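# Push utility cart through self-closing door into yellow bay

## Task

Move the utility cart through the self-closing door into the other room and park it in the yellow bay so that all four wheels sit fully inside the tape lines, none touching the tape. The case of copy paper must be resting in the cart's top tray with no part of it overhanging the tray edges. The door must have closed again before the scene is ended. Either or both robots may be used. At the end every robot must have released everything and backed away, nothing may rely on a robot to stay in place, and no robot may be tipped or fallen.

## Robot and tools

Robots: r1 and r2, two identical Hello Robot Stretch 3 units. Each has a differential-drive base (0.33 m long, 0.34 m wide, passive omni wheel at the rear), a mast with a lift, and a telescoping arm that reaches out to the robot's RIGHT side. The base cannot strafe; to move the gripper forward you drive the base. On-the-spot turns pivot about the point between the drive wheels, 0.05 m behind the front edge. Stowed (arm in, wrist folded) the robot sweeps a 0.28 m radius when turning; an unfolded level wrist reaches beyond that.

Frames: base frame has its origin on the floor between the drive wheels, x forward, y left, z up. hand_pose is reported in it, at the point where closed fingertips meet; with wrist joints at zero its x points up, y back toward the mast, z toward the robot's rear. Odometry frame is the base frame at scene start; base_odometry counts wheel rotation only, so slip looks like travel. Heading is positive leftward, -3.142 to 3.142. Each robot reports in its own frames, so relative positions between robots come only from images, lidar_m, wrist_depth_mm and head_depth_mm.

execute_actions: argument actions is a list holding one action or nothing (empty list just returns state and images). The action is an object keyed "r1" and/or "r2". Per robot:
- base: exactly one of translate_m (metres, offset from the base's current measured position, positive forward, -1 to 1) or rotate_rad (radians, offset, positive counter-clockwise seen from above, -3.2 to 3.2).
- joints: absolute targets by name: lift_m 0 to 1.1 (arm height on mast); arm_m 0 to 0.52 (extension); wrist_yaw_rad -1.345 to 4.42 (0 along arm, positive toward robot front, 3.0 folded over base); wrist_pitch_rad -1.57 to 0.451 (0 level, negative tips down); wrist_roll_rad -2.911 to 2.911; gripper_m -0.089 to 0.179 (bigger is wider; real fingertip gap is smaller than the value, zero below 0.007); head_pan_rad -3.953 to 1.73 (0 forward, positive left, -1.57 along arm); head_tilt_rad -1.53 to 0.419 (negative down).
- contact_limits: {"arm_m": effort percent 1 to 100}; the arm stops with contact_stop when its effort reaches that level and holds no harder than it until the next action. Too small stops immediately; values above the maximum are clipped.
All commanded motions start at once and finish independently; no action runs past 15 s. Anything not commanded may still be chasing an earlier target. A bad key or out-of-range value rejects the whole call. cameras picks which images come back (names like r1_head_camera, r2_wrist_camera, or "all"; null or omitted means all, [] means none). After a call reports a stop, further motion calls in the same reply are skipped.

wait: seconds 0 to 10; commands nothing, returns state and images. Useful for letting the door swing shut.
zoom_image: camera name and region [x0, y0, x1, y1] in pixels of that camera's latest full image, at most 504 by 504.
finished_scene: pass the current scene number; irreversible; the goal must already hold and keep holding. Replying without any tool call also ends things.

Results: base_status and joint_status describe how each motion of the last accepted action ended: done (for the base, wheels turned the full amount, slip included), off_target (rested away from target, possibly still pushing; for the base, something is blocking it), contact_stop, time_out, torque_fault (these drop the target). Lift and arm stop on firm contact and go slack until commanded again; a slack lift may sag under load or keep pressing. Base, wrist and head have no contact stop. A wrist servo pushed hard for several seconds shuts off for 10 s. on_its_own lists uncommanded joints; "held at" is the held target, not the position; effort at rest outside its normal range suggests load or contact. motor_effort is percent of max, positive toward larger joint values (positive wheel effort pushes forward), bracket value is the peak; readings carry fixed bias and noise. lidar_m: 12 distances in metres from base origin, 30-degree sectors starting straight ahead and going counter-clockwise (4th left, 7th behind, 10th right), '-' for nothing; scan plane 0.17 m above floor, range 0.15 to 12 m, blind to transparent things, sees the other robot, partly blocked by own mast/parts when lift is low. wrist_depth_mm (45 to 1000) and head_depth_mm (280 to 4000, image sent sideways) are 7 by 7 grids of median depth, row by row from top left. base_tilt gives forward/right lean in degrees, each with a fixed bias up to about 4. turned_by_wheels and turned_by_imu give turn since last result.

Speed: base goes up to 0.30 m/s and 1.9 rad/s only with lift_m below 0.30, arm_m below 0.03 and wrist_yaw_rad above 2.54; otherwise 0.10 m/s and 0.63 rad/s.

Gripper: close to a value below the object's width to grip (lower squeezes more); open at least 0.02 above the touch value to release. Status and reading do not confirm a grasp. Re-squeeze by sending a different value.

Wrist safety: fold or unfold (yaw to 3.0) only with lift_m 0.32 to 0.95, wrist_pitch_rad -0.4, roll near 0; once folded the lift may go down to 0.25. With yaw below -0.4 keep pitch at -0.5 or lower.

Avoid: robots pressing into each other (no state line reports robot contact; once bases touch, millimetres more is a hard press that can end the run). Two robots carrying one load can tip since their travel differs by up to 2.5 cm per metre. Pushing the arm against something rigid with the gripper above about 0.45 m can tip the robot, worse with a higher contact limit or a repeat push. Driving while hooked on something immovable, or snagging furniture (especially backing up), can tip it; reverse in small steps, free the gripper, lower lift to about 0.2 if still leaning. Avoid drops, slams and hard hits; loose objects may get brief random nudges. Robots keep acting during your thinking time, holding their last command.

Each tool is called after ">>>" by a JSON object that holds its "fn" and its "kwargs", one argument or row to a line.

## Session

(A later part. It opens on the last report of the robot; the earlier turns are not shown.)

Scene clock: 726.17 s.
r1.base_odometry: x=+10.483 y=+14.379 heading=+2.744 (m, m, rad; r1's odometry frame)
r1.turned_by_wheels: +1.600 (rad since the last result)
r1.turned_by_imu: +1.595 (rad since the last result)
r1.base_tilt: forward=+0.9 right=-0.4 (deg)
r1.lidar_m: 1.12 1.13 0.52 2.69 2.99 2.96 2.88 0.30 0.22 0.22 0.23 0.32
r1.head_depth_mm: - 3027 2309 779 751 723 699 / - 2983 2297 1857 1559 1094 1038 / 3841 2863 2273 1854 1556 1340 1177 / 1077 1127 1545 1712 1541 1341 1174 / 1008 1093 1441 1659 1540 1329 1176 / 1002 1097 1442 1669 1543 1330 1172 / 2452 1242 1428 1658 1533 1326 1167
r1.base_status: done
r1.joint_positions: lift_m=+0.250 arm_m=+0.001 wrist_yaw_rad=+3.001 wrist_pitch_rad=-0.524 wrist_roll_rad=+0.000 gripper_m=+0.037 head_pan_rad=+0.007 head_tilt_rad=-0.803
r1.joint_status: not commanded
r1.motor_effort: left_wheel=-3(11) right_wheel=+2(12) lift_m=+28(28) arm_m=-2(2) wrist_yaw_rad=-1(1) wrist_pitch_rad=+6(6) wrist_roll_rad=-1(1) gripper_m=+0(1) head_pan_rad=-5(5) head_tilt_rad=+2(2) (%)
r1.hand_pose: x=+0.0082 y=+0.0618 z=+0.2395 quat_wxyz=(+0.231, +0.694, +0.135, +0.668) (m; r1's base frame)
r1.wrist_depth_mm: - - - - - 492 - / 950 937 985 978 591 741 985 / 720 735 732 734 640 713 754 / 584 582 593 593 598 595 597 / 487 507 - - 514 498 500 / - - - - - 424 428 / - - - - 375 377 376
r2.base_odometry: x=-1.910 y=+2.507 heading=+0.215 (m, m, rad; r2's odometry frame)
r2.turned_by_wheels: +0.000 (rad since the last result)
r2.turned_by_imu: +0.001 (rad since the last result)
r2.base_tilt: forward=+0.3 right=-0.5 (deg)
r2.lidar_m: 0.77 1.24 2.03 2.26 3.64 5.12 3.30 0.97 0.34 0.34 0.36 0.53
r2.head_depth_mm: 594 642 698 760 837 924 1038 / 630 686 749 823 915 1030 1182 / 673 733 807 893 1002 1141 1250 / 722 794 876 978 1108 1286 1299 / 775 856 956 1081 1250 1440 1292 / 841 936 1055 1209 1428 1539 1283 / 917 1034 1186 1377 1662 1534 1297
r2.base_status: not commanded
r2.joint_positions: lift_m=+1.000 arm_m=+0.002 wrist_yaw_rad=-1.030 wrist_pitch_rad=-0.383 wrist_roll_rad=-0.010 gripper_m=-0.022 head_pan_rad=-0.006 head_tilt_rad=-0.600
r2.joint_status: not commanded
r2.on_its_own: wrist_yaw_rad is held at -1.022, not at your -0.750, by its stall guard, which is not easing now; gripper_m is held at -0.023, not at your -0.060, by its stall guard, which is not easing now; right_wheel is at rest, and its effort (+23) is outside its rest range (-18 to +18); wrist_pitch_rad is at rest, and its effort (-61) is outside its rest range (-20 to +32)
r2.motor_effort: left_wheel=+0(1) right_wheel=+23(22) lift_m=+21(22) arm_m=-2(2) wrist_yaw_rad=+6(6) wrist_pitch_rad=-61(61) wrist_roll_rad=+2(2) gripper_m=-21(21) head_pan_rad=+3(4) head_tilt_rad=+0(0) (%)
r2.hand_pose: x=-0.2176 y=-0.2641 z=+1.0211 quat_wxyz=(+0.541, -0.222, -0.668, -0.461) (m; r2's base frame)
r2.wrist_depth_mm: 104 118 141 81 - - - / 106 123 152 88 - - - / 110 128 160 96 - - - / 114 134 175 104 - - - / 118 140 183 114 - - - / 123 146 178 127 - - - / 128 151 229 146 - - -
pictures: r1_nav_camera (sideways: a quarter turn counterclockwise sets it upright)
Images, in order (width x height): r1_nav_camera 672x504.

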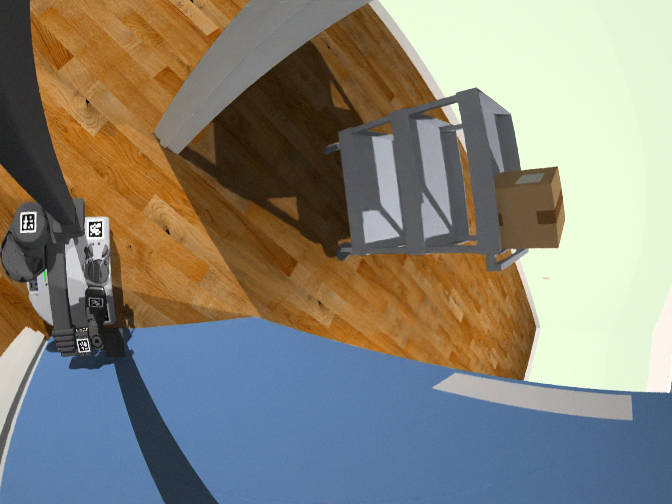

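>>> {"fn": "execute_actions", "kwargs": {
  "actions": [
    {"r1":{"base":{"rotate_rad":-0.15}}}
  ],
  "cameras": []
}}

>>> {"fn": "execute_actions", "kwargs": {
  "actions": [
    {"r1":{"base":{"translate_m":1.0}}}
  ],
  "cameras": []
}}

>>> {"fn": "execute_actions", "kwargs": {
  "actions": [
    {"r1":{"base":{"translate_m":1.0}}}
  ],
  "cameras": []
}}

>>> {"fn": "execute_actions", "kwargs": {
  "actions": [
    {"r1":{"base":{"rotate_rad":1.57}}}
  ],
  "cameras": []
}}

>>> {"fn": "execute_actions", "kwargs": {
  "actions": [
    {"r1":{"base":{"translate_m":0.45}}}
  ],
  "cameras": []
}}

>>> {"fn": "execute_actions", "kwargs": {
  "actions": [
    {"r1":{"base":{"rotate_rad":1.6}}}
  ],
  "cameras": ["r1_nav_camera"]
}}

Scene clock: 728.57 s.
r1.base_odometry: x=+10.483 y=+14.379 heading=+2.594 (m, m, rad; r1's odometry frame)
r1.turned_by_wheels: -0.150 (rad since the last result)
r1.turned_by_imu: -0.150 (rad since the last result)
r1.base_tilt: forward=+0.9 right=-0.4 (deg)
r1.lidar_m: 0.60 1.12 0.52 0.55 3.06 2.95 3.06 0.34 0.23 0.22 0.22 0.28
r1.head_depth_mm: 510 520 533 544 556 568 579 / - 2864 728 739 760 783 806 / - 2973 2268 1849 1524 1261 1157 / - 2951 2268 1839 1548 1336 1176 / 3692 2722 2192 1745 1544 1332 1172 / 1029 1087 1435 1627 1541 1330 1174 / 971 1056 1425 1577 1533 1329 1161
r1.base_status: done
r1.joint_positions: lift_m=+0.250 arm_m=+0.001 wrist_yaw_rad=+3.001 wrist_pitch_rad=-0.524 wrist_roll_rad=+0.000 gripper_m=+0.037 head_pan_rad=+0.007 head_tilt_rad=-0.803
r1.joint_status: not commanded
r1.motor_effort: left_wheel=+3(11) right_wheel=-3(8) lift_m=+28(28) arm_m=-2(2) wrist_yaw_rad=-1(1) wrist_pitch_rad=+6(6) wrist_roll_rad=-1(1) gripper_m=+0(0) head_pan_rad=-5(5) head_tilt_rad=+2(2) (%)
r1.hand_pose: x=+0.0082 y=+0.0618 z=+0.2395 quat_wxyz=(+0.231, +0.694, +0.135, +0.668) (m; r1's base frame)
r1.wrist_depth_mm: - - - - 519 - - / 945 923 968 972 577 994 994 / 711 718 729 732 647 744 740 / 582 580 587 590 593 595 592 / 490 508 - - 510 497 503 / - - - - - 426 427 / - - - - 373 374 377
r2.base_odometry: x=-1.910 y=+2.507 heading=+0.215 (m, m, rad; r2's odometry frame)
r2.turned_by_wheels: +0.000 (rad since the last result)
r2.turned_by_imu: +0.001 (rad since the last result)
r2.base_tilt: forward=+0.2 right=-0.4 (deg)
r2.lidar_m: 0.77 1.24 2.03 2.27 3.65 5.10 3.31 0.97 0.34 0.34 0.36 0.53
r2.head_depth_mm: 593 641 696 760 834 925 1039 / 631 685 747 825 913 1029 1174 / 675 736 806 900 1007 1149 1247 / 720 789 878 981 1117 1295 1292 / 773 857 956 1084 1256 1433 1289 / 839 933 1056 1213 1424 1536 1293 / 915 1033 1186 1382 1668 1537 1293
r2.base_status: not commanded
r2.joint_positions: lift_m=+1.000 arm_m=+0.002 wrist_yaw_rad=-1.030 wrist_pitch_rad=-0.383 wrist_roll_rad=-0.010 gripper_m=-0.022 head_pan_rad=-0.006 head_tilt_rad=-0.600
r2.joint_status: not commanded
r2.on_its_own: wrist_yaw_rad is held at -1.022, not at your -0.750, by its stall guard, which is not easing now; gripper_m is held at -0.023, not at your -0.060, by its stall guard, which is not easing now; right_wheel is at rest, and its effort (+23) is outside its rest range (-18 to +18); wrist_pitch_rad is at rest, and its effort (-61) is outside its rest range (-20 to +32)
r2.motor_effort: left_wheel=+0(0) right_wheel=+23(23) lift_m=+23(22) arm_m=-2(2) wrist_yaw_rad=+6(6) wrist_pitch_rad=-61(61) wrist_roll_rad=+2(3) gripper_m=-21(21) head_pan_rad=+3(5) head_tilt_rad=-1(0) (%)
r2.hand_pose: x=-0.2176 y=-0.2641 z=+1.0211 quat_wxyz=(+0.541, -0.222, -0.668, -0.461) (m; r2's base frame)
r2.wrist_depth_mm: 104 118 140 81 - - - / 106 123 152 88 - - - / 110 129 159 95 - - - / 114 134 175 104 - - - / 118 140 182 114 - - - / 123 147 178 127 - - - / 128 151 228 147 - - -
pictures: none
No camera images: the call's "cameras" was empty. Leave "cameras" out to get every camera's image.

Scene clock: 733.73 s.
r1.base_odometry: x=+9.630 y=+14.901 heading=+2.594 (m, m, rad; r1's odometry frame)
r1.turned_by_wheels: +0.000 (rad since the last result)
r1.turned_by_imu: -1.528 (rad since the last result)
r1.base_tilt: forward=+0.8 right=-0.4 (deg)
r1.lidar_m: - - 0.15 0.19 0.89 1.06 0.61 3.36 3.26 0.27 0.15 -
r1.head_depth_mm: - - - - - - - / - - - - - - - / - - - - - - - / - - - - - - - / - - - - - - - / - - - - - - - / - - - - - - -
r1.base_status: translate_m off_target (by the wheels' count: +0.9999 of +1.0000)
r1.joint_positions: lift_m=+0.250 arm_m=+0.001 wrist_yaw_rad=+3.001 wrist_pitch_rad=-0.525 wrist_roll_rad=+0.000 gripper_m=+0.037 head_pan_rad=-0.002 head_tilt_rad=-0.803
r1.joint_status: not commanded
r1.on_its_own: left_wheel is at rest, and its effort (+33) is outside its rest range (-18 to +18)
r1.motor_effort: left_wheel=+33(87) right_wheel=+10(98) lift_m=+28(33) arm_m=-2(2) wrist_yaw_rad=-1(100) wrist_pitch_rad=+6(8) wrist_roll_rad=-1(1) gripper_m=+0(0) head_pan_rad=+1(23) head_tilt_rad=+2(8) (%)
r1.hand_pose: x=+0.0082 y=+0.0618 z=+0.2395 quat_wxyz=(+0.231, +0.694, +0.135, +0.669) (m; r1's base frame)
r1.wrist_depth_mm: 736 - - - 158 98 71 / 937 942 961 865 163 99 72 / 719 717 731 529 169 101 72 / 582 583 587 547 174 103 74 / 491 506 - - 163 105 75 / - - - - - 108 76 / - - - - 193 104 77
r2.base_odometry: x=-1.910 y=+2.507 heading=+0.215 (m, m, rad; r2's odometry frame)
r2.turned_by_wheels: +0.000 (rad since the last result)
r2.turned_by_imu: -0.011 (rad since the last result)
r2.base_tilt: forward=+0.4 right=-0.5 (deg)
r2.lidar_m: 0.77 1.22 2.03 2.26 3.58 5.08 3.34 0.97 0.33 0.32 0.35 0.51
r2.head_depth_mm: 591 637 694 758 838 928 1034 / 629 682 747 821 914 1022 1171 / 668 730 800 888 999 1141 1239 / 714 785 869 972 1098 1288 1294 / 769 849 947 1076 1234 1430 1291 / 829 924 1040 1200 1399 1529 1292 / 901 1017 1169 1355 1625 1534 1279
r2.base_status: not commanded
r2.joint_positions: lift_m=+1.000 arm_m=+0.001 wrist_yaw_rad=-1.057 wrist_pitch_rad=-0.428 wrist_roll_rad=-0.007 gripper_m=-0.022 head_pan_rad=-0.006 head_tilt_rad=-0.600
r2.joint_status: not commanded
r2.on_its_own: wrist_yaw_rad is held at -1.022, not at your -0.750, by its stall guard, which is still easing; gripper_m is held at -0.023, not at your -0.060, by its stall guard, which is not easing now; wrist_pitch_rad is at rest, and its effort (-37) is outside its rest range (-20 to +32)
r2.motor_effort: left_wheel=-5(11) right_wheel=+7(23) lift_m=+22(22) arm_m=+1(2) wrist_yaw_rad=+24(34) wrist_pitch_rad=-37(61) wrist_roll_rad=+0(2) gripper_m=-23(24) head_pan_rad=+3(3) head_tilt_rad=-1(0) (%)
r2.hand_pose: x=-0.2159 y=-0.2557 z=+1.0110 quat_wxyz=(+0.523, -0.217, -0.670, -0.479) (m; r2's base frame)
r2.wrist_depth_mm: 99 113 134 73 - - - / 103 118 142 79 - - - / 106 124 157 86 - - - / 110 129 166 96 - - - / 114 136 176 106 - - - / 119 143 175 119 - - - / 125 148 222 142 - - -
pictures: none
No camera images: the call's "cameras" was empty. Leave "cameras" out to get every camera's image.

Scene clock: 738.77 s.
r1.base_odometry: x=+8.776 y=+15.421 heading=+2.594 (m, m, rad; r1's odometry frame)
r1.turned_by_wheels: +0.000 (rad since the last result)
r1.turned_by_imu: +0.003 (rad since the last result)
r1.base_tilt: forward=+0.8 right=-0.4 (deg)
r1.lidar_m: - - 0.15 0.19 0.91 1.07 0.61 3.30 3.25 0.26 0.15 -
r1.head_depth_mm: - - - - - - - / - - - - - - - / - - - - - - - / - - - - - - - / - - - - - - - / - - - - - - - / - - - - - - -
r1.base_status: done
r1.joint_positions: lift_m=+0.250 arm_m=+0.001 wrist_yaw_rad=+3.000 wrist_pitch_rad=-0.524 wrist_roll_rad=+0.000 gripper_m=+0.037 head_pan_rad=+0.003 head_tilt_rad=-0.800
r1.joint_status: not commanded
r1.motor_effort: left_wheel=+16(79) right_wheel=+13(75) lift_m=+28(29) arm_m=-2(3) wrist_yaw_rad=+1(9) wrist_pitch_rad=+6(8) wrist_roll_rad=-1(1) gripper_m=-1(0) head_pan_rad=-2(19) head_tilt_rad=+1(12) (%)
r1.hand_pose: x=+0.0084 y=+0.0617 z=+0.2395 quat_wxyz=(+0.232, +0.694, +0.135, +0.668) (m; r1's base frame)
r1.wrist_depth_mm: 750 - - - 157 97 70 / 939 926 963 471 162 99 71 / 716 719 724 516 168 100 72 / 581 582 584 548 173 102 73 / 488 508 - - 162 105 74 / - - - - - 107 75 / - - - - 192 103 76
r2.base_odometry: x=-1.910 y=+2.507 heading=+0.215 (m, m, rad; r2's odometry frame)
r2.turned_by_wheels: +0.000 (rad since the last result)
r2.turned_by_imu: +0.002 (rad since the last result)
r2.base_tilt: forward=+0.3 right=-0.5 (deg)
r2.lidar_m: 0.77 1.22 2.03 2.25 3.60 5.08 3.31 0.97 0.33 0.32 0.35 0.51
r2.head_depth_mm: 591 638 693 757 837 927 1035 / 627 682 746 820 911 1016 1170 / 669 730 802 890 1003 1141 1234 / 717 783 869 979 1109 1284 1292 / 770 853 949 1075 1246 1417 1296 / 829 927 1044 1198 1401 1513 1289 / 906 1012 1155 1359 1617 1521 1298
r2.base_status: not commanded
r2.joint_positions: lift_m=+1.000 arm_m=+0.001 wrist_yaw_rad=-1.081 wrist_pitch_rad=-0.440 wrist_roll_rad=-0.007 gripper_m=-0.022 head_pan_rad=-0.006 head_tilt_rad=-0.600
r2.joint_status: not commanded
r2.on_its_own: wrist_yaw_rad is held at -1.068, not at your -0.750, by its stall guard, which is not easing now; gripper_m is held at -0.023, not at your -0.060, by its stall guard, which is not easing now; wrist_pitch_rad is at rest, and its effort (-31) is outside its rest range (-20 to +32)
r2.motor_effort: left_wheel=-1(11) right_wheel=+8(14) lift_m=+24(23) arm_m=+1(0) wrist_yaw_rad=+9(24) wrist_pitch_rad=-31(38) wrist_roll_rad=+0(0) gripper_m=-21(23) head_pan_rad=+3(3) head_tilt_rad=-1(0) (%)
r2.hand_pose: x=-0.2170 y=-0.2504 z=+1.0082 quat_wxyz=(+0.515, -0.221, -0.669, -0.489) (m; r2's base frame)
r2.wrist_depth_mm: 100 114 131 72 - - - / 103 120 140 78 - - - / 106 125 152 86 - - - / 110 131 164 95 - - - / 115 137 174 105 - - - / 120 145 - 117 - - - / 125 147 227 139 - - -
pictures: none
No camera images: the call's "cameras" was empty. Leave "cameras" out to get every camera's image.

Scene clock: 741.07 s.
r1.base_odometry: x=+8.776 y=+15.421 heading=-2.120 (m, m, rad; r1's odometry frame)
r1.turned_by_wheels: +1.569 (rad since the last result)
r1.turned_by_imu: +0.770 (rad since the last result)
r1.base_tilt: forward=+0.9 right=-0.4 (deg)
r1.lidar_m: 0.19 0.31 0.93 0.97 0.50 0.52 3.14 3.15 0.38 0.20 0.17 0.17
r1.head_depth_mm: - - - - - - 292 / - - - - - - 322 / - - - - - 308 385 / - - - - 301 364 480 / - - - 295 344 446 634 / - - 290 327 417 577 941 / - - 312 392 530 1257 1171
r1.base_status: done
r1.joint_positions: lift_m=+0.250 arm_m=+0.001 wrist_yaw_rad=+2.989 wrist_pitch_rad=-0.524 wrist_roll_rad=+0.000 gripper_m=+0.037 head_pan_rad=-0.007 head_tilt_rad=-0.800
r1.joint_status: not commanded
r1.on_its_own: right_wheel is at rest, and its effort (+27) is outside its rest range (-18 to +18); wrist_yaw_rad is at rest, and its effort (+15) is outside its rest range (-12 to +12)
r1.motor_effort: left_wheel=-3(24) right_wheel=+27(54) lift_m=+27(27) arm_m=-1(3) wrist_yaw_rad=+15(47) wrist_pitch_rad=+6(6) wrist_roll_rad=-1(1) gripper_m=+0(0) head_pan_rad=+4(16) head_tilt_rad=+0(1) (%)
r1.hand_pose: x=+0.0108 y=+0.0615 z=+0.2396 quat_wxyz=(+0.235, +0.695, +0.131, +0.667) (m; r1's base frame)
r1.wrist_depth_mm: 527 - - - 918 - - / 453 - 980 968 - 933 996 / 454 660 726 724 732 748 740 / 489 567 585 589 595 597 597 / 490 508 - - 512 501 480 / - - - - - 427 409 / - - - - 370 376 360
r2.base_odometry: x=-1.910 y=+2.507 heading=+0.215 (m, m, rad; r2's odometry frame)
r2.turned_by_wheels: +0.000 (rad since the last result)
r2.turned_by_imu: +0.001 (rad since the last result)
r2.base_tilt: forward=+0.3 right=-0.4 (deg)
r2.lidar_m: 0.77 1.22 2.03 2.26 3.59 5.11 3.33 0.97 0.33 0.32 0.35 0.51
r2.head_depth_mm: 592 639 694 759 835 931 1033 / 628 684 745 819 912 1030 1173 / 669 730 802 891 999 1144 1232 / 715 784 871 973 1112 1279 1302 / 768 848 951 1072 1234 1416 1290 / 830 922 1046 1198 1407 1516 1300 / 902 1017 1166 1354 1624 1536 1296
r2.base_status: not commanded
r2.joint_positions: lift_m=+1.000 arm_m=+0.001 wrist_yaw_rad=-1.078 wrist_pitch_rad=-0.439 wrist_roll_rad=-0.007 gripper_m=-0.022 head_pan_rad=-0.006 head_tilt_rad=-0.600
r2.joint_status: not commanded
r2.on_its_own: wrist_yaw_rad is held at -1.068, not at your -0.750, by its stall guard, which is not easing now; gripper_m is held at -0.023, not at your -0.060, by its stall guard, which is not easing now; wrist_pitch_rad is at rest, and its effort (-31) is outside its rest range (-20 to +32)
r2.motor_effort: left_wheel=+0(3) right_wheel=+11(11) lift_m=+23(24) arm_m=+1(1) wrist_yaw_rad=+7(11) wrist_pitch_rad=-31(32) wrist_roll_rad=+0(0) gripper_m=-20(21) head_pan_rad=+3(3) head_tilt_rad=-1(0) (%)
r2.hand_pose: x=-0.2167 y=-0.2510 z=+1.0083 quat_wxyz=(+0.515, -0.220, -0.669, -0.488) (m; r2's base frame)
r2.wrist_depth_mm: 100 115 131 72 - - - / 104 120 141 79 - - - / 107 125 152 86 - - - / 110 131 165 95 - - - / 115 137 174 105 - - - / 120 145 175 117 - - - / 126 148 227 139 - - -
pictures: none
No camera images: the call's "cameras" was empty. Leave "cameras" out to get every camera's image.

Scene clock: 744.20 s.
r1.base_odometry: x=+8.541 y=+15.037 heading=-2.120 (m, m, rad; r1's odometry frame)
r1.turned_by_wheels: +0.000 (rad since the last result)
r1.turned_by_imu: -0.766 (rad since the last result)
r1.base_tilt: forward=+0.8 right=-0.4 (deg)
r1.lidar_m: - - 0.15 0.20 0.90 1.07 0.61 3.35 3.25 0.25 0.15 -
r1.head_depth_mm: - - - - - - - / - - - - - - - / - - - - - - - / - - - - - - - / - - - - - - - / - - - - - - - / - - - - - - -
r1.base_status: done
r1.joint_positions: lift_m=+0.250 arm_m=+0.001 wrist_yaw_rad=+3.000 wrist_pitch_rad=-0.525 wrist_roll_rad=+0.000 gripper_m=+0.037 head_pan_rad=+0.004 head_tilt_rad=-0.804
r1.joint_status: not commanded
r1.motor_effort: left_wheel=+12(67) right_wheel=+10(100) lift_m=+28(31) arm_m=-1(2) wrist_yaw_rad=-1(63) wrist_pitch_rad=+6(8) wrist_roll_rad=-1(1) gripper_m=+0(0) head_pan_rad=-3(16) head_tilt_rad=+3(5) (%)
r1.hand_pose: x=+0.0083 y=+0.0618 z=+0.2395 quat_wxyz=(+0.231, +0.694, +0.135, +0.668) (m; r1's base frame)
r1.wrist_depth_mm: 751 - - - 161 98 71 / 944 928 956 855 165 100 71 / 723 726 730 668 171 101 72 / 585 580 589 547 176 103 73 / 488 509 - - 164 105 74 / - - - - - 107 75 / - - - - 193 104 76
r2.base_odometry: x=-1.910 y=+2.507 heading=+0.215 (m, m, rad; r2's odometry frame)
r2.turned_by_wheels: +0.000 (rad since the last result)
r2.turned_by_imu: +0.001 (rad since the last result)
r2.base_tilt: forward=+0.3 right=-0.5 (deg)
r2.lidar_m: 0.77 1.22 2.03 2.26 3.57 5.07 3.33 0.96 0.33 0.32 0.35 0.51
r2.head_depth_mm: 592 638 694 760 835 930 1029 / 626 680 745 817 913 1026 1175 / 670 726 802 891 995 1135 1236 / 715 785 870 970 1108 1284 1295 / 768 849 946 1075 1240 1418 1293 / 828 924 1044 1195 1405 1518 1297 / 906 1015 1160 1352 1629 1525 1299
r2.base_status: not commanded
r2.joint_positions: lift_m=+1.000 arm_m=+0.001 wrist_yaw_rad=-1.084 wrist_pitch_rad=-0.450 wrist_roll_rad=-0.005 gripper_m=-0.022 head_pan_rad=-0.006 head_tilt_rad=-0.600
r2.joint_status: not commanded
r2.on_its_own: wrist_yaw_rad is held at -1.068, not at your -0.750, by its stall guard, which is not easing now; gripper_m is held at -0.023, not at your -0.060, by its stall guard, which is not easing now; wrist_pitch_rad is at rest, and its effort (-26) is outside its rest range (-20 to +32)
r2.motor_effort: left_wheel=+0(12) right_wheel=+13(14) lift_m=+25(25) arm_m=+1(1) wrist_yaw_rad=+12(25) wrist_pitch_rad=-26(34) wrist_roll_rad=-1(1) gripper_m=-21(23) head_pan_rad=+3(3) head_tilt_rad=+0(1) (%)
r2.hand_pose: x=-0.2161 y=-0.2492 z=+1.0058 quat_wxyz=(+0.511, -0.219, -0.671, -0.492) (m; r2's base frame)
r2.wrist_depth_mm: 99 114 131 71 - - - / 103 119 140 77 - - - / 106 125 152 85 - - - / 110 131 164 94 - - - / 115 138 173 105 - - - / 119 144 - 117 - - - / 125 147 228 140 - - -
pictures: none
No camera images: the call's "cameras" was empty. Leave "cameras" out to get every camera's image.

Scene clock: 746.37 s.
r1.base_odometry: x=+8.541 y=+15.037 heading=-0.520 (m, m, rad; r1's odometry frame)
r1.turned_by_wheels: +1.599 (rad since the last result)
r1.turned_by_imu: +0.784 (rad since the last result)
r1.base_tilt: forward=+0.9 right=-0.4 (deg)
r1.lidar_m: 0.20 0.33 0.92 0.98 0.50 0.52 3.15 3.15 0.37 0.20 0.17 0.17
r1.head_depth_mm: - - - - - - 296 / - - - - - 290 332 / - - - - - 319 400 / - - - - 308 380 503 / - - - 302 362 472 675 / - - 296 346 444 621 1047 / - 289 331 418 575 1282 1167
r1.base_status: done
r1.joint_positions: lift_m=+0.250 arm_m=+0.001 wrist_yaw_rad=+2.986 wrist_pitch_rad=-0.524 wrist_roll_rad=+0.000 gripper_m=+0.037 head_pan_rad=-0.007 head_tilt_rad=-0.802
r1.joint_status: not commanded
r1.on_its_own: right_wheel is at rest, and its effort (+28) is outside its rest range (-18 to +18); wrist_yaw_rad is at rest, and its effort (+17) is outside its rest range (-12 to +12)
r1.motor_effort: left_wheel=-3(22) right_wheel=+28(53) lift_m=+28(28) arm_m=-1(3) wrist_yaw_rad=+17(46) wrist_pitch_rad=+6(6) wrist_roll_rad=-1(1) gripper_m=+0(0) head_pan_rad=+4(13) head_tilt_rad=+1(2) (%)
r1.hand_pose: x=+0.0112 y=+0.0614 z=+0.2395 quat_wxyz=(+0.236, +0.695, +0.130, +0.667) (m; r1's base frame)
r1.wrist_depth_mm: 501 - - - 924 - - / 440 - 972 968 983 918 989 / 455 644 738 730 740 738 744 / 489 559 582 587 592 588 598 / 486 504 - - 513 495 497 / - - - - 427 428 415 / - - - - 370 377 369
r2.base_odometry: x=-1.910 y=+2.507 heading=+0.215 (m, m, rad; r2's odometry frame)
r2.turned_by_wheels: +0.000 (rad since the last result)
r2.turned_by_imu: +0.001 (rad since the last result)
r2.base_tilt: forward=+0.3 right=-0.4 (deg)
r2.lidar_m: 0.77 1.22 2.03 2.25 3.59 5.09 3.33 0.97 0.33 0.32 0.35 0.51
r2.head_depth_mm: 592 638 693 759 838 926 1035 / 629 682 744 817 915 1030 1171 / 669 730 800 886 1001 1140 1237 / 714 785 870 973 1105 1288 1296 / 769 849 947 1074 1245 1430 1303 / 830 922 1047 1202 1406 1526 1297 / 901 1015 1166 1346 1621 1524 1299
r2.base_status: not commanded
r2.joint_positions: lift_m=+1.000 arm_m=+0.001 wrist_yaw_rad=-1.083 wrist_pitch_rad=-0.450 wrist_roll_rad=-0.005 gripper_m=-0.022 head_pan_rad=-0.006 head_tilt_rad=-0.600
r2.joint_status: not commanded
r2.on_its_own: wrist_yaw_rad is held at -1.068, not at your -0.750, by its stall guard, which is not easing now; gripper_m is held at -0.023, not at your -0.060, by its stall guard, which is not easing now; wrist_pitch_rad is at rest, and its effort (-26) is outside its rest range (-20 to +32)
r2.motor_effort: left_wheel=-1(3) right_wheel=+14(14) lift_m=+25(25) arm_m=+1(1) wrist_yaw_rad=+11(14) wrist_pitch_rad=-26(26) wrist_roll_rad=-1(1) gripper_m=-21(21) head_pan_rad=+2(3) head_tilt_rad=-1(0) (%)
r2.hand_pose: x=-0.2160 y=-0.2494 z=+1.0059 quat_wxyz=(+0.511, -0.218, -0.671, -0.491) (m; r2's base frame)
r2.wrist_depth_mm: 99 114 131 71 - - - / 103 119 140 77 - - - / 107 124 151 85 - - - / 110 130 164 94 - - - / 115 137 173 104 - - - / 120 144 - 117 - - - / 125 147 226 140 - - -
pictures: r1_nav_camera (sideways: a quarter turn counterclockwise sets it upright)
Images, in order (width x height): r1_nav_camera 672x504.

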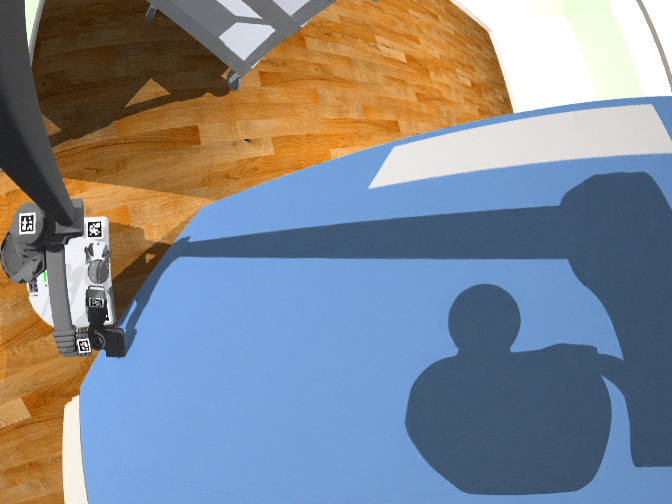

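r1 snagged on door. Turn left more and go.

>>> {"fn": "execute_actions", "kwargs": {
  "actions": [
    {"r1":{"base":{"rotate_rad":0.6}}}
  ],
  "cameras": []
}}

>>> {"fn": "execute_actions", "kwargs": {
  "actions": [
    {"r1":{"base":{"translate_m":1.0}}}
  ],
  "cameras": ["r1_nav_camera"]
}}

Scene clock: 748.40 s.
r1.base_odometry: x=+8.541 y=+15.037 heading=+0.079 (m, m, rad; r1's odometry frame)
r1.turned_by_wheels: +0.599 (rad since the last result)
r1.turned_by_imu: +0.317 (rad since the last result)
r1.base_tilt: forward=+0.9 right=-0.4 (deg)
r1.lidar_m: 0.29 0.95 0.96 0.48 0.48 3.15 3.11 3.10 0.28 0.21 0.20 0.21
r1.head_depth_mm: - - - 291 311 344 386 / - 286 301 329 367 416 480 / 294 316 351 395 451 528 634 / 335 375 426 492 585 718 928 / 402 461 551 1699 1486 1302 1170 / - 2921 2255 1838 1543 1332 1173 / - 2905 2248 1820 1541 1327 1169
r1.base_status: done
r1.joint_positions: lift_m=+0.250 arm_m=+0.001 wrist_yaw_rad=+3.002 wrist_pitch_rad=-0.524 wrist_roll_rad=+0.000 gripper_m=+0.037 head_pan_rad=-0.007 head_tilt_rad=-0.802
r1.joint_status: not commanded
r1.on_its_own: right_wheel is at rest, and its effort (+22) is outside its rest range (-18 to +18)
r1.motor_effort: left_wheel=-1(13) right_wheel=+22(34) lift_m=+28(28) arm_m=+0(0) wrist_yaw_rad=-3(17) wrist_pitch_rad=+6(6) wrist_roll_rad=-1(0) gripper_m=+0(0) head_pan_rad=+4(4) head_tilt_rad=+1(1) (%)
r1.hand_pose: x=+0.0079 y=+0.0620 z=+0.2395 quat_wxyz=(+0.231, +0.694, +0.136, +0.669) (m; r1's base frame)
r1.wrist_depth_mm: - - 768 - - 902 752 / 945 926 756 974 979 972 973 / 733 714 696 739 744 738 746 / 582 586 591 590 598 601 595 / 495 511 - - 510 499 501 / - - - - - 428 431 / - - - - 367 377 376
r2.base_odometry: x=-1.910 y=+2.507 heading=+0.215 (m, m, rad; r2's odometry frame)
r2.turned_by_wheels: +0.000 (rad since the last result)
r2.turned_by_imu: +0.001 (rad since the last result)
r2.base_tilt: forward=+0.3 right=-0.5 (deg)
r2.lidar_m: 0.76 1.22 2.03 2.25 3.57 5.09 3.32 0.96 0.33 0.32 0.35 0.51
r2.head_depth_mm: 591 638 692 756 836 926 1037 / 629 680 743 820 912 1026 1171 / 669 727 803 892 1000 1137 1241 / 715 785 870 975 1111 1284 1296 / 768 847 947 1073 1228 1427 1294 / 831 922 1043 1192 1402 1516 1291 / 900 1014 1163 1352 1633 1535 1294
r2.base_status: not commanded
r2.joint_positions: lift_m=+1.000 arm_m=+0.001 wrist_yaw_rad=-1.084 wrist_pitch_rad=-0.450 wrist_roll_rad=-0.005 gripper_m=-0.022 head_pan_rad=-0.006 head_tilt_rad=-0.600
r2.joint_status: not commanded
r2.on_its_own: wrist_yaw_rad is held at -1.068, not at your -0.750, by its stall guard, which is not easing now; gripper_m is held at -0.023, not at your -0.060, by its stall guard, which is not easing now; wrist_pitch_rad is at rest, and its effort (-25) is outside its rest range (-20 to +32)
r2.motor_effort: left_wheel=-1(1) right_wheel=+13(14) lift_m=+25(24) arm_m=+1(1) wrist_yaw_rad=+11(11) wrist_pitch_rad=-25(26) wrist_roll_rad=-1(1) gripper_m=-21(21) head_pan_rad=+3(4) head_tilt_rad=+0(0) (%)
r2.hand_pose: x=-0.2161 y=-0.2492 z=+1.0059 quat_wxyz=(+0.511, -0.219, -0.671, -0.492) (m; r2's base frame)
r2.wrist_depth_mm: 99 114 131 71 - - - / 103 119 140 77 - - - / 107 124 151 85 - - - / 110 130 165 94 - - - / 114 137 173 105 - - - / 119 144 - 118 - - - / 125 147 228 139 - - -
pictures: none
No camera images: the call's "cameras" was empty. Leave "cameras" out to get every camera's image.

Scene clock: 753.83 s.
r1.base_odometry: x=+9.538 y=+15.116 heading=+0.079 (m, m, rad; r1's odometry frame)
r1.turned_by_wheels: +0.000 (rad since the last result)
r1.turned_by_imu: -1.090 (rad since the last result)
r1.base_tilt: forward=+0.9 right=-0.4 (deg)
r1.lidar_m: - - 0.15 0.21 0.90 1.04 0.61 3.34 3.23 0.24 0.15 -
r1.head_depth_mm: - - - - - - - / - - - - - - - / - - - - - - - / - - - - - - - / - - - - - - - / - - - - - - - / - - - - - - -
r1.base_status: done
r1.joint_positions: lift_m=+0.250 arm_m=+0.001 wrist_yaw_rad=+3.000 wrist_pitch_rad=-0.524 wrist_roll_rad=+0.000 gripper_m=+0.037 head_pan_rad=-0.017 head_tilt_rad=-0.800
r1.joint_status: not commanded
r1.motor_effort: left_wheel=+9(98) right_wheel=+9(100) lift_m=+29(29) arm_m=-2(2) wrist_yaw_rad=-1(81) wrist_pitch_rad=+6(8) wrist_roll_rad=-1(2) gripper_m=+0(0) head_pan_rad=+11(20) head_tilt_rad=+1(12) (%)
r1.hand_pose: x=+0.0083 y=+0.0618 z=+0.2395 quat_wxyz=(+0.231, +0.694, +0.135, +0.668) (m; r1's base frame)
r1.wrist_depth_mm: 739 - - - 164 99 71 / 930 927 992 859 169 100 72 / 715 721 723 673 174 102 73 / 585 580 591 549 179 104 74 / 488 507 - - 167 106 75 / - - - - - 108 76 / - - - - 196 104 77
r2.base_odometry: x=-1.910 y=+2.507 heading=+0.215 (m, m, rad; r2's odometry frame)
r2.turned_by_wheels: +0.000 (rad since the last result)
r2.turned_by_imu: +0.002 (rad since the last result)
r2.base_tilt: forward=+0.3 right=-0.4 (deg)
r2.lidar_m: 0.77 1.22 2.03 2.26 3.59 5.09 3.35 0.97 0.33 0.32 0.34 0.51
r2.head_depth_mm: 592 637 694 761 836 921 1038 / 628 682 743 821 911 1027 1172 / 668 730 804 891 996 1139 1236 / 715 784 871 974 1108 1277 1295 / 767 851 949 1071 1230 1424 1289 / 830 924 1045 1196 1405 1513 1296 / 900 1016 1155 1354 1626 1543 1289
r2.base_status: not commanded
r2.joint_positions: lift_m=+1.000 arm_m=+0.001 wrist_yaw_rad=-1.082 wrist_pitch_rad=-0.450 wrist_roll_rad=-0.004 gripper_m=-0.022 head_pan_rad=-0.006 head_tilt_rad=-0.600
r2.joint_status: not commanded
r2.on_its_own: wrist_yaw_rad is held at -1.068, not at your -0.750, by its stall guard, which is not easing now; gripper_m is held at -0.023, not at your -0.060, by its stall guard, which is not easing now; wrist_pitch_rad is at rest, and its effort (-26) is outside its rest range (-20 to +32)
r2.motor_effort: left_wheel=+0(14) right_wheel=+14(16) lift_m=+26(26) arm_m=+1(0) wrist_yaw_rad=+10(25) wrist_pitch_rad=-26(28) wrist_roll_rad=-1(1) gripper_m=-21(23) head_pan_rad=+3(3) head_tilt_rad=+0(0) (%)
r2.hand_pose: x=-0.2160 y=-0.2496 z=+1.0060 quat_wxyz=(+0.511, -0.219, -0.671, -0.491) (m; r2's base frame)
r2.wrist_depth_mm: 100 114 131 71 - - - / 103 119 141 77 - - - / 107 124 152 85 - - - / 110 131 165 94 - - - / 114 137 174 105 - - - / 119 144 - 117 - - - / 125 147 227 141 - - -
pictures: r1_nav_camera (sideways: a quarter turn counterclockwise sets it upright)
Images, in order (width x height): r1_nav_camera 672x504.

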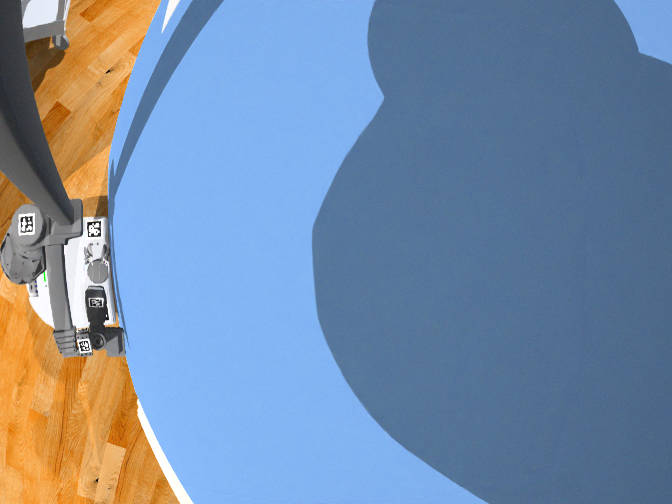

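Back off 0.3, turn 1.75, go.

>>> {"fn": "execute_actions", "kwargs": {
  "actions": [
    {"r1":{"base":{"translate_m":-0.3}}}
  ],
  "cameras": []
}}

>>> {"fn": "execute_actions", "kwargs": {
  "actions": [
    {"r1":{"base":{"rotate_rad":1.45}}}
  ],
  "cameras": []
}}

>>> {"fn": "execute_actions", "kwargs": {
  "actions": [
    {"r1":{"base":{"translate_m":1.0}}}
  ],
  "cameras": ["r1_nav_camera"]
}}

Scene clock: 757.53 s.
r1.base_odometry: x=+9.238 y=+15.092 heading=+0.079 (m, m, rad; r1's odometry frame)
r1.turned_by_wheels: +0.000 (rad since the last result)
r1.turned_by_imu: +0.000 (rad since the last result)
r1.base_tilt: forward=+0.9 right=-0.4 (deg)
r1.lidar_m: 0.35 0.36 0.49 0.84 0.84 0.51 0.31 3.15 3.08 3.26 0.51 0.37
r1.head_depth_mm: 286 313 359 421 508 641 869 / 286 312 358 419 507 639 864 / 286 312 357 418 505 637 860 / 285 311 356 417 504 633 855 / 284 311 355 417 502 632 851 / 284 310 355 415 500 630 846 / 286 309 354 415 498 627 841
r1.base_status: done
r1.joint_positions: lift_m=+0.250 arm_m=+0.001 wrist_yaw_rad=+3.000 wrist_pitch_rad=-0.524 wrist_roll_rad=+0.000 gripper_m=+0.037 head_pan_rad=-0.007 head_tilt_rad=-0.800
r1.joint_status: not commanded
r1.motor_effort: left_wheel=-1(13) right_wheel=+1(8) lift_m=+28(29) arm_m=-2(2) wrist_yaw_rad=+0(0) wrist_pitch_rad=+6(6) wrist_roll_rad=-1(1) gripper_m=+0(0) head_pan_rad=+4(11) head_tilt_rad=+0(1) (%)
r1.hand_pose: x=+0.0083 y=+0.0618 z=+0.2395 quat_wxyz=(+0.231, +0.694, +0.135, +0.668) (m; r1's base frame)
r1.wrist_depth_mm: 709 - 812 - - - 375 / 898 912 964 921 979 924 381 / 720 723 726 740 736 543 388 / 587 579 588 585 597 550 390 / 490 509 - - 511 498 395 / - - - - - 427 402 / - - - - 373 376 374
r2.base_odometry: x=-1.910 y=+2.507 heading=+0.215 (m, m, rad; r2's odometry frame)
r2.turned_by_wheels: +0.000 (rad since the last result)
r2.turned_by_imu: +0.001 (rad since the last result)
r2.base_tilt: forward=+0.2 right=-0.4 (deg)
r2.lidar_m: 0.77 1.22 2.03 2.25 3.59 5.10 3.33 0.96 0.33 0.33 0.35 0.52
r2.head_depth_mm: 591 639 693 758 835 921 1033 / 629 682 746 820 919 1030 1176 / 668 731 800 890 997 1135 1238 / 717 786 867 971 1108 1282 1290 / 768 849 949 1070 1242 1421 1295 / 827 923 1042 1192 1407 1517 1288 / 903 1016 1159 1348 1632 1543 1289
r2.base_status: not commanded
r2.joint_positions: lift_m=+1.000 arm_m=+0.002 wrist_yaw_rad=-1.068 wrist_pitch_rad=-0.440 wrist_roll_rad=-0.004 gripper_m=-0.019 head_pan_rad=-0.006 head_tilt_rad=-0.600
r2.joint_status: not commanded
r2.on_its_own: wrist_yaw_rad is held at -1.068, not at your -0.750, by its stall guard, which is not easing now; gripper_m is held at -0.020, not at your -0.060, by its stall guard, which is not easing now; wrist_pitch_rad is at rest, and its effort (-31) is outside its rest range (-20 to +32)
r2.motor_effort: left_wheel=+1(0) right_wheel=+18(17) lift_m=+28(28) arm_m=-2(2) wrist_yaw_rad=+1(10) wrist_pitch_rad=-31(31) wrist_roll_rad=-1(1) gripper_m=-19(21) head_pan_rad=+3(3) head_tilt_rad=+0(1) (%)
r2.hand_pose: x=-0.2156 y=-0.2532 z=+1.0079 quat_wxyz=(+0.517, -0.217, -0.671, -0.485) (m; r2's base frame)
r2.wrist_depth_mm: 102 117 80 74 - - - / 106 123 142 81 - - - / 109 128 153 89 - - - / 113 134 165 98 - - - / 118 141 174 107 - - - / 123 147 - 122 - - - / 128 149 224 144 - - -
pictures: none
No camera images: the call's "cameras" was empty. Leave "cameras" out to get every camera's image.

Scene clock: 759.77 s.
r1.base_odometry: x=+9.238 y=+15.092 heading=+1.529 (m, m, rad; r1's odometry frame)
r1.turned_by_wheels: +1.450 (rad since the last result)
r1.turned_by_imu: +1.445 (rad since the last result)
r1.base_tilt: forward=+0.9 right=-0.4 (deg)
r1.lidar_m: 0.84 0.84 0.86 0.31 0.34 3.08 3.16 0.63 0.39 0.35 0.35 0.44
r1.head_depth_mm: - 3031 2302 1850 1565 1322 896 / - 2997 2303 1847 1559 1346 1178 / - 2998 2297 1863 1547 1341 1179 / - 2958 2216 1847 1556 1341 1172 / 3587 939 984 1204 1427 1333 1177 / 789 853 902 1200 1398 1329 1171 / 760 804 873 1165 1359 1326 1168
r1.base_status: done
r1.joint_positions: lift_m=+0.250 arm_m=+0.001 wrist_yaw_rad=+3.000 wrist_pitch_rad=-0.524 wrist_roll_rad=+0.000 gripper_m=+0.037 head_pan_rad=-0.007 head_tilt_rad=-0.800
r1.joint_status: not commanded
r1.motor_effort: left_wheel=-2(10) right_wheel=+2(12) lift_m=+28(28) arm_m=-2(2) wrist_yaw_rad=+0(0) wrist_pitch_rad=+6(6) wrist_roll_rad=-1(1) gripper_m=+0(0) head_pan_rad=+4(4) head_tilt_rad=+0(1) (%)
r1.hand_pose: x=+0.0083 y=+0.0618 z=+0.2395 quat_wxyz=(+0.231, +0.694, +0.135, +0.668) (m; r1's base frame)
r1.wrist_depth_mm: - - 330 482 - - - / 931 927 364 532 962 969 930 / 720 734 409 572 740 749 741 / 586 592 459 548 594 602 596 / 493 504 - - 510 497 503 / - - - - - 428 429 / - - - - 372 376 378
r2.base_odometry: x=-1.910 y=+2.507 heading=+0.215 (m, m, rad; r2's odometry frame)
r2.turned_by_wheels: +0.000 (rad since the last result)
r2.turned_by_imu: +0.001 (rad since the last result)
r2.base_tilt: forward=+0.2 right=-0.4 (deg)
r2.lidar_m: 0.77 1.22 2.03 2.26 3.59 5.09 3.32 0.97 0.33 0.33 0.35 0.51
r2.head_depth_mm: 591 636 693 760 835 924 1033 / 626 680 745 821 911 1021 1168 / 671 730 802 892 998 1145 1238 / 717 785 870 970 1112 1291 1288 / 767 852 948 1074 1238 1417 1288 / 830 924 1047 1198 1404 1518 1294 / 906 1020 1156 1353 1624 1537 1298
r2.base_status: not commanded
r2.joint_positions: lift_m=+1.000 arm_m=+0.002 wrist_yaw_rad=-1.068 wrist_pitch_rad=-0.440 wrist_roll_rad=-0.004 gripper_m=-0.019 head_pan_rad=-0.006 head_tilt_rad=-0.600
r2.joint_status: not commanded
r2.on_its_own: wrist_yaw_rad is held at -1.068, not at your -0.750, by its stall guard, which is not easing now; gripper_m is held at -0.020, not at your -0.060, by its stall guard, which is not easing now; wrist_pitch_rad is at rest, and its effort (-31) is outside its rest range (-20 to +32)
r2.motor_effort: left_wheel=+0(1) right_wheel=+17(18) lift_m=+27(27) arm_m=-3(2) wrist_yaw_rad=+1(1) wrist_pitch_rad=-31(31) wrist_roll_rad=-1(1) gripper_m=-19(20) head_pan_rad=+3(3) head_tilt_rad=+0(1) (%)
r2.hand_pose: x=-0.2156 y=-0.2532 z=+1.0079 quat_wxyz=(+0.517, -0.217, -0.671, -0.485) (m; r2's base frame)
r2.wrist_depth_mm: 102 117 80 74 - - - / 106 122 142 81 - - - / 109 128 154 89 - - - / 113 134 164 98 - - - / 118 140 174 108 - - - / 123 147 - 122 - - - / 128 150 226 144 - - -
pictures: none
No camera images: the call's "cameras" was empty. Leave "cameras" out to get every camera's image.

Scene clock: 764.83 s.
r1.base_odometry: x=+9.280 y=+16.091 heading=+1.529 (m, m, rad; r1's odometry frame)
r1.turned_by_wheels: +0.000 (rad since the last result)
r1.turned_by_imu: +0.045 (rad since the last result)
r1.base_tilt: forward=+0.9 right=-0.4 (deg)
r1.lidar_m: 2.61 0.35 0.19 0.17 1.09 1.04 1.41 0.62 1.00 3.06 4.09 4.77
r1.head_depth_mm: - 3036 2317 1864 1565 1344 1184 / - 3015 2297 1869 1560 1343 1180 / 3823 3040 2306 1855 1555 1344 1181 / 3269 2988 2299 1859 1553 1344 1176 / 2788 2874 2287 1855 1547 1335 1178 / 2439 2646 2292 1832 1549 1342 1169 / 2184 2340 2253 1826 1545 1333 1133
r1.base_status: done
r1.joint_positions: lift_m=+0.250 arm_m=+0.001 wrist_yaw_rad=+3.000 wrist_pitch_rad=-0.525 wrist_roll_rad=+0.000 gripper_m=+0.037 head_pan_rad=-0.006 head_tilt_rad=-0.798
r1.joint_status: not commanded
r1.motor_effort: left_wheel=+4(69) right_wheel=+0(21) lift_m=+28(28) arm_m=-2(2) wrist_yaw_rad=+1(0) wrist_pitch_rad=+6(7) wrist_roll_rad=-1(1) gripper_m=+0(1) head_pan_rad=+3(4) head_tilt_rad=-1(1) (%)
r1.hand_pose: x=+0.0084 y=+0.0617 z=+0.2395 quat_wxyz=(+0.232, +0.694, +0.135, +0.668) (m; r1's base frame)
r1.wrist_depth_mm: 941 - 739 223 763 - - / 895 910 540 246 576 542 451 / 718 726 667 292 326 353 430 / 584 582 591 294 333 483 596 / 488 512 - - 503 498 499 / - - - - - 427 433 / - - - - 374 375 377
r2.base_odometry: x=-1.910 y=+2.507 heading=+0.215 (m, m, rad; r2's odometry frame)
r2.turned_by_wheels: +0.000 (rad since the last result)
r2.turned_by_imu: +0.001 (rad since the last result)
r2.base_tilt: forward=+0.3 right=-0.4 (deg)
r2.lidar_m: 0.77 1.22 2.03 2.25 3.56 5.10 3.33 0.98 0.33 0.33 0.35 0.52
r2.head_depth_mm: 592 638 694 757 839 927 1034 / 628 682 741 819 909 1026 1172 / 670 728 801 889 999 1136 1231 / 715 785 868 971 1105 1279 1295 / 768 847 951 1072 1236 1420 1301 / 829 926 1048 1200 1408 1515 1291 / 899 1013 1161 1362 1617 1535 1301
r2.base_status: not commanded
r2.joint_positions: lift_m=+1.000 arm_m=+0.002 wrist_yaw_rad=-1.068 wrist_pitch_rad=-0.440 wrist_roll_rad=-0.004 gripper_m=-0.019 head_pan_rad=-0.006 head_tilt_rad=-0.600
r2.joint_status: not commanded
r2.on_its_own: wrist_yaw_rad is held at -1.068, not at your -0.750, by its stall guard, which is not easing now; gripper_m is held at -0.020, not at your -0.060, by its stall guard, which is not easing now; wrist_pitch_rad is at rest, and its effort (-31) is outside its rest range (-20 to +32)
r2.motor_effort: left_wheel=+0(0) right_wheel=+18(18) lift_m=+28(27) arm_m=-3(2) wrist_yaw_rad=+1(1) wrist_pitch_rad=-31(31) wrist_roll_rad=-1(1) gripper_m=-20(20) head_pan_rad=+3(4) head_tilt_rad=-1(0) (%)
r2.hand_pose: x=-0.2156 y=-0.2532 z=+1.0079 quat_wxyz=(+0.517, -0.217, -0.671, -0.485) (m; r2's base frame)
r2.wrist_depth_mm: 102 117 80 75 - - - / 106 123 142 81 - - - / 109 128 153 89 - - - / 113 134 165 98 - - - / 118 141 175 107 - - - / 123 147 - 122 - - - / 128 149 225 144 - - -
pictures: r1_nav_camera (sideways: a quarter turn counterclockwise sets it upright)
Images, in order (width x height): r1_nav_camera 672x504.

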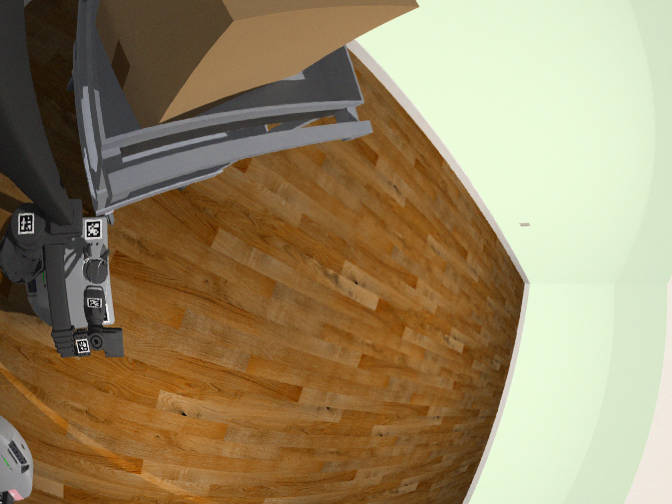

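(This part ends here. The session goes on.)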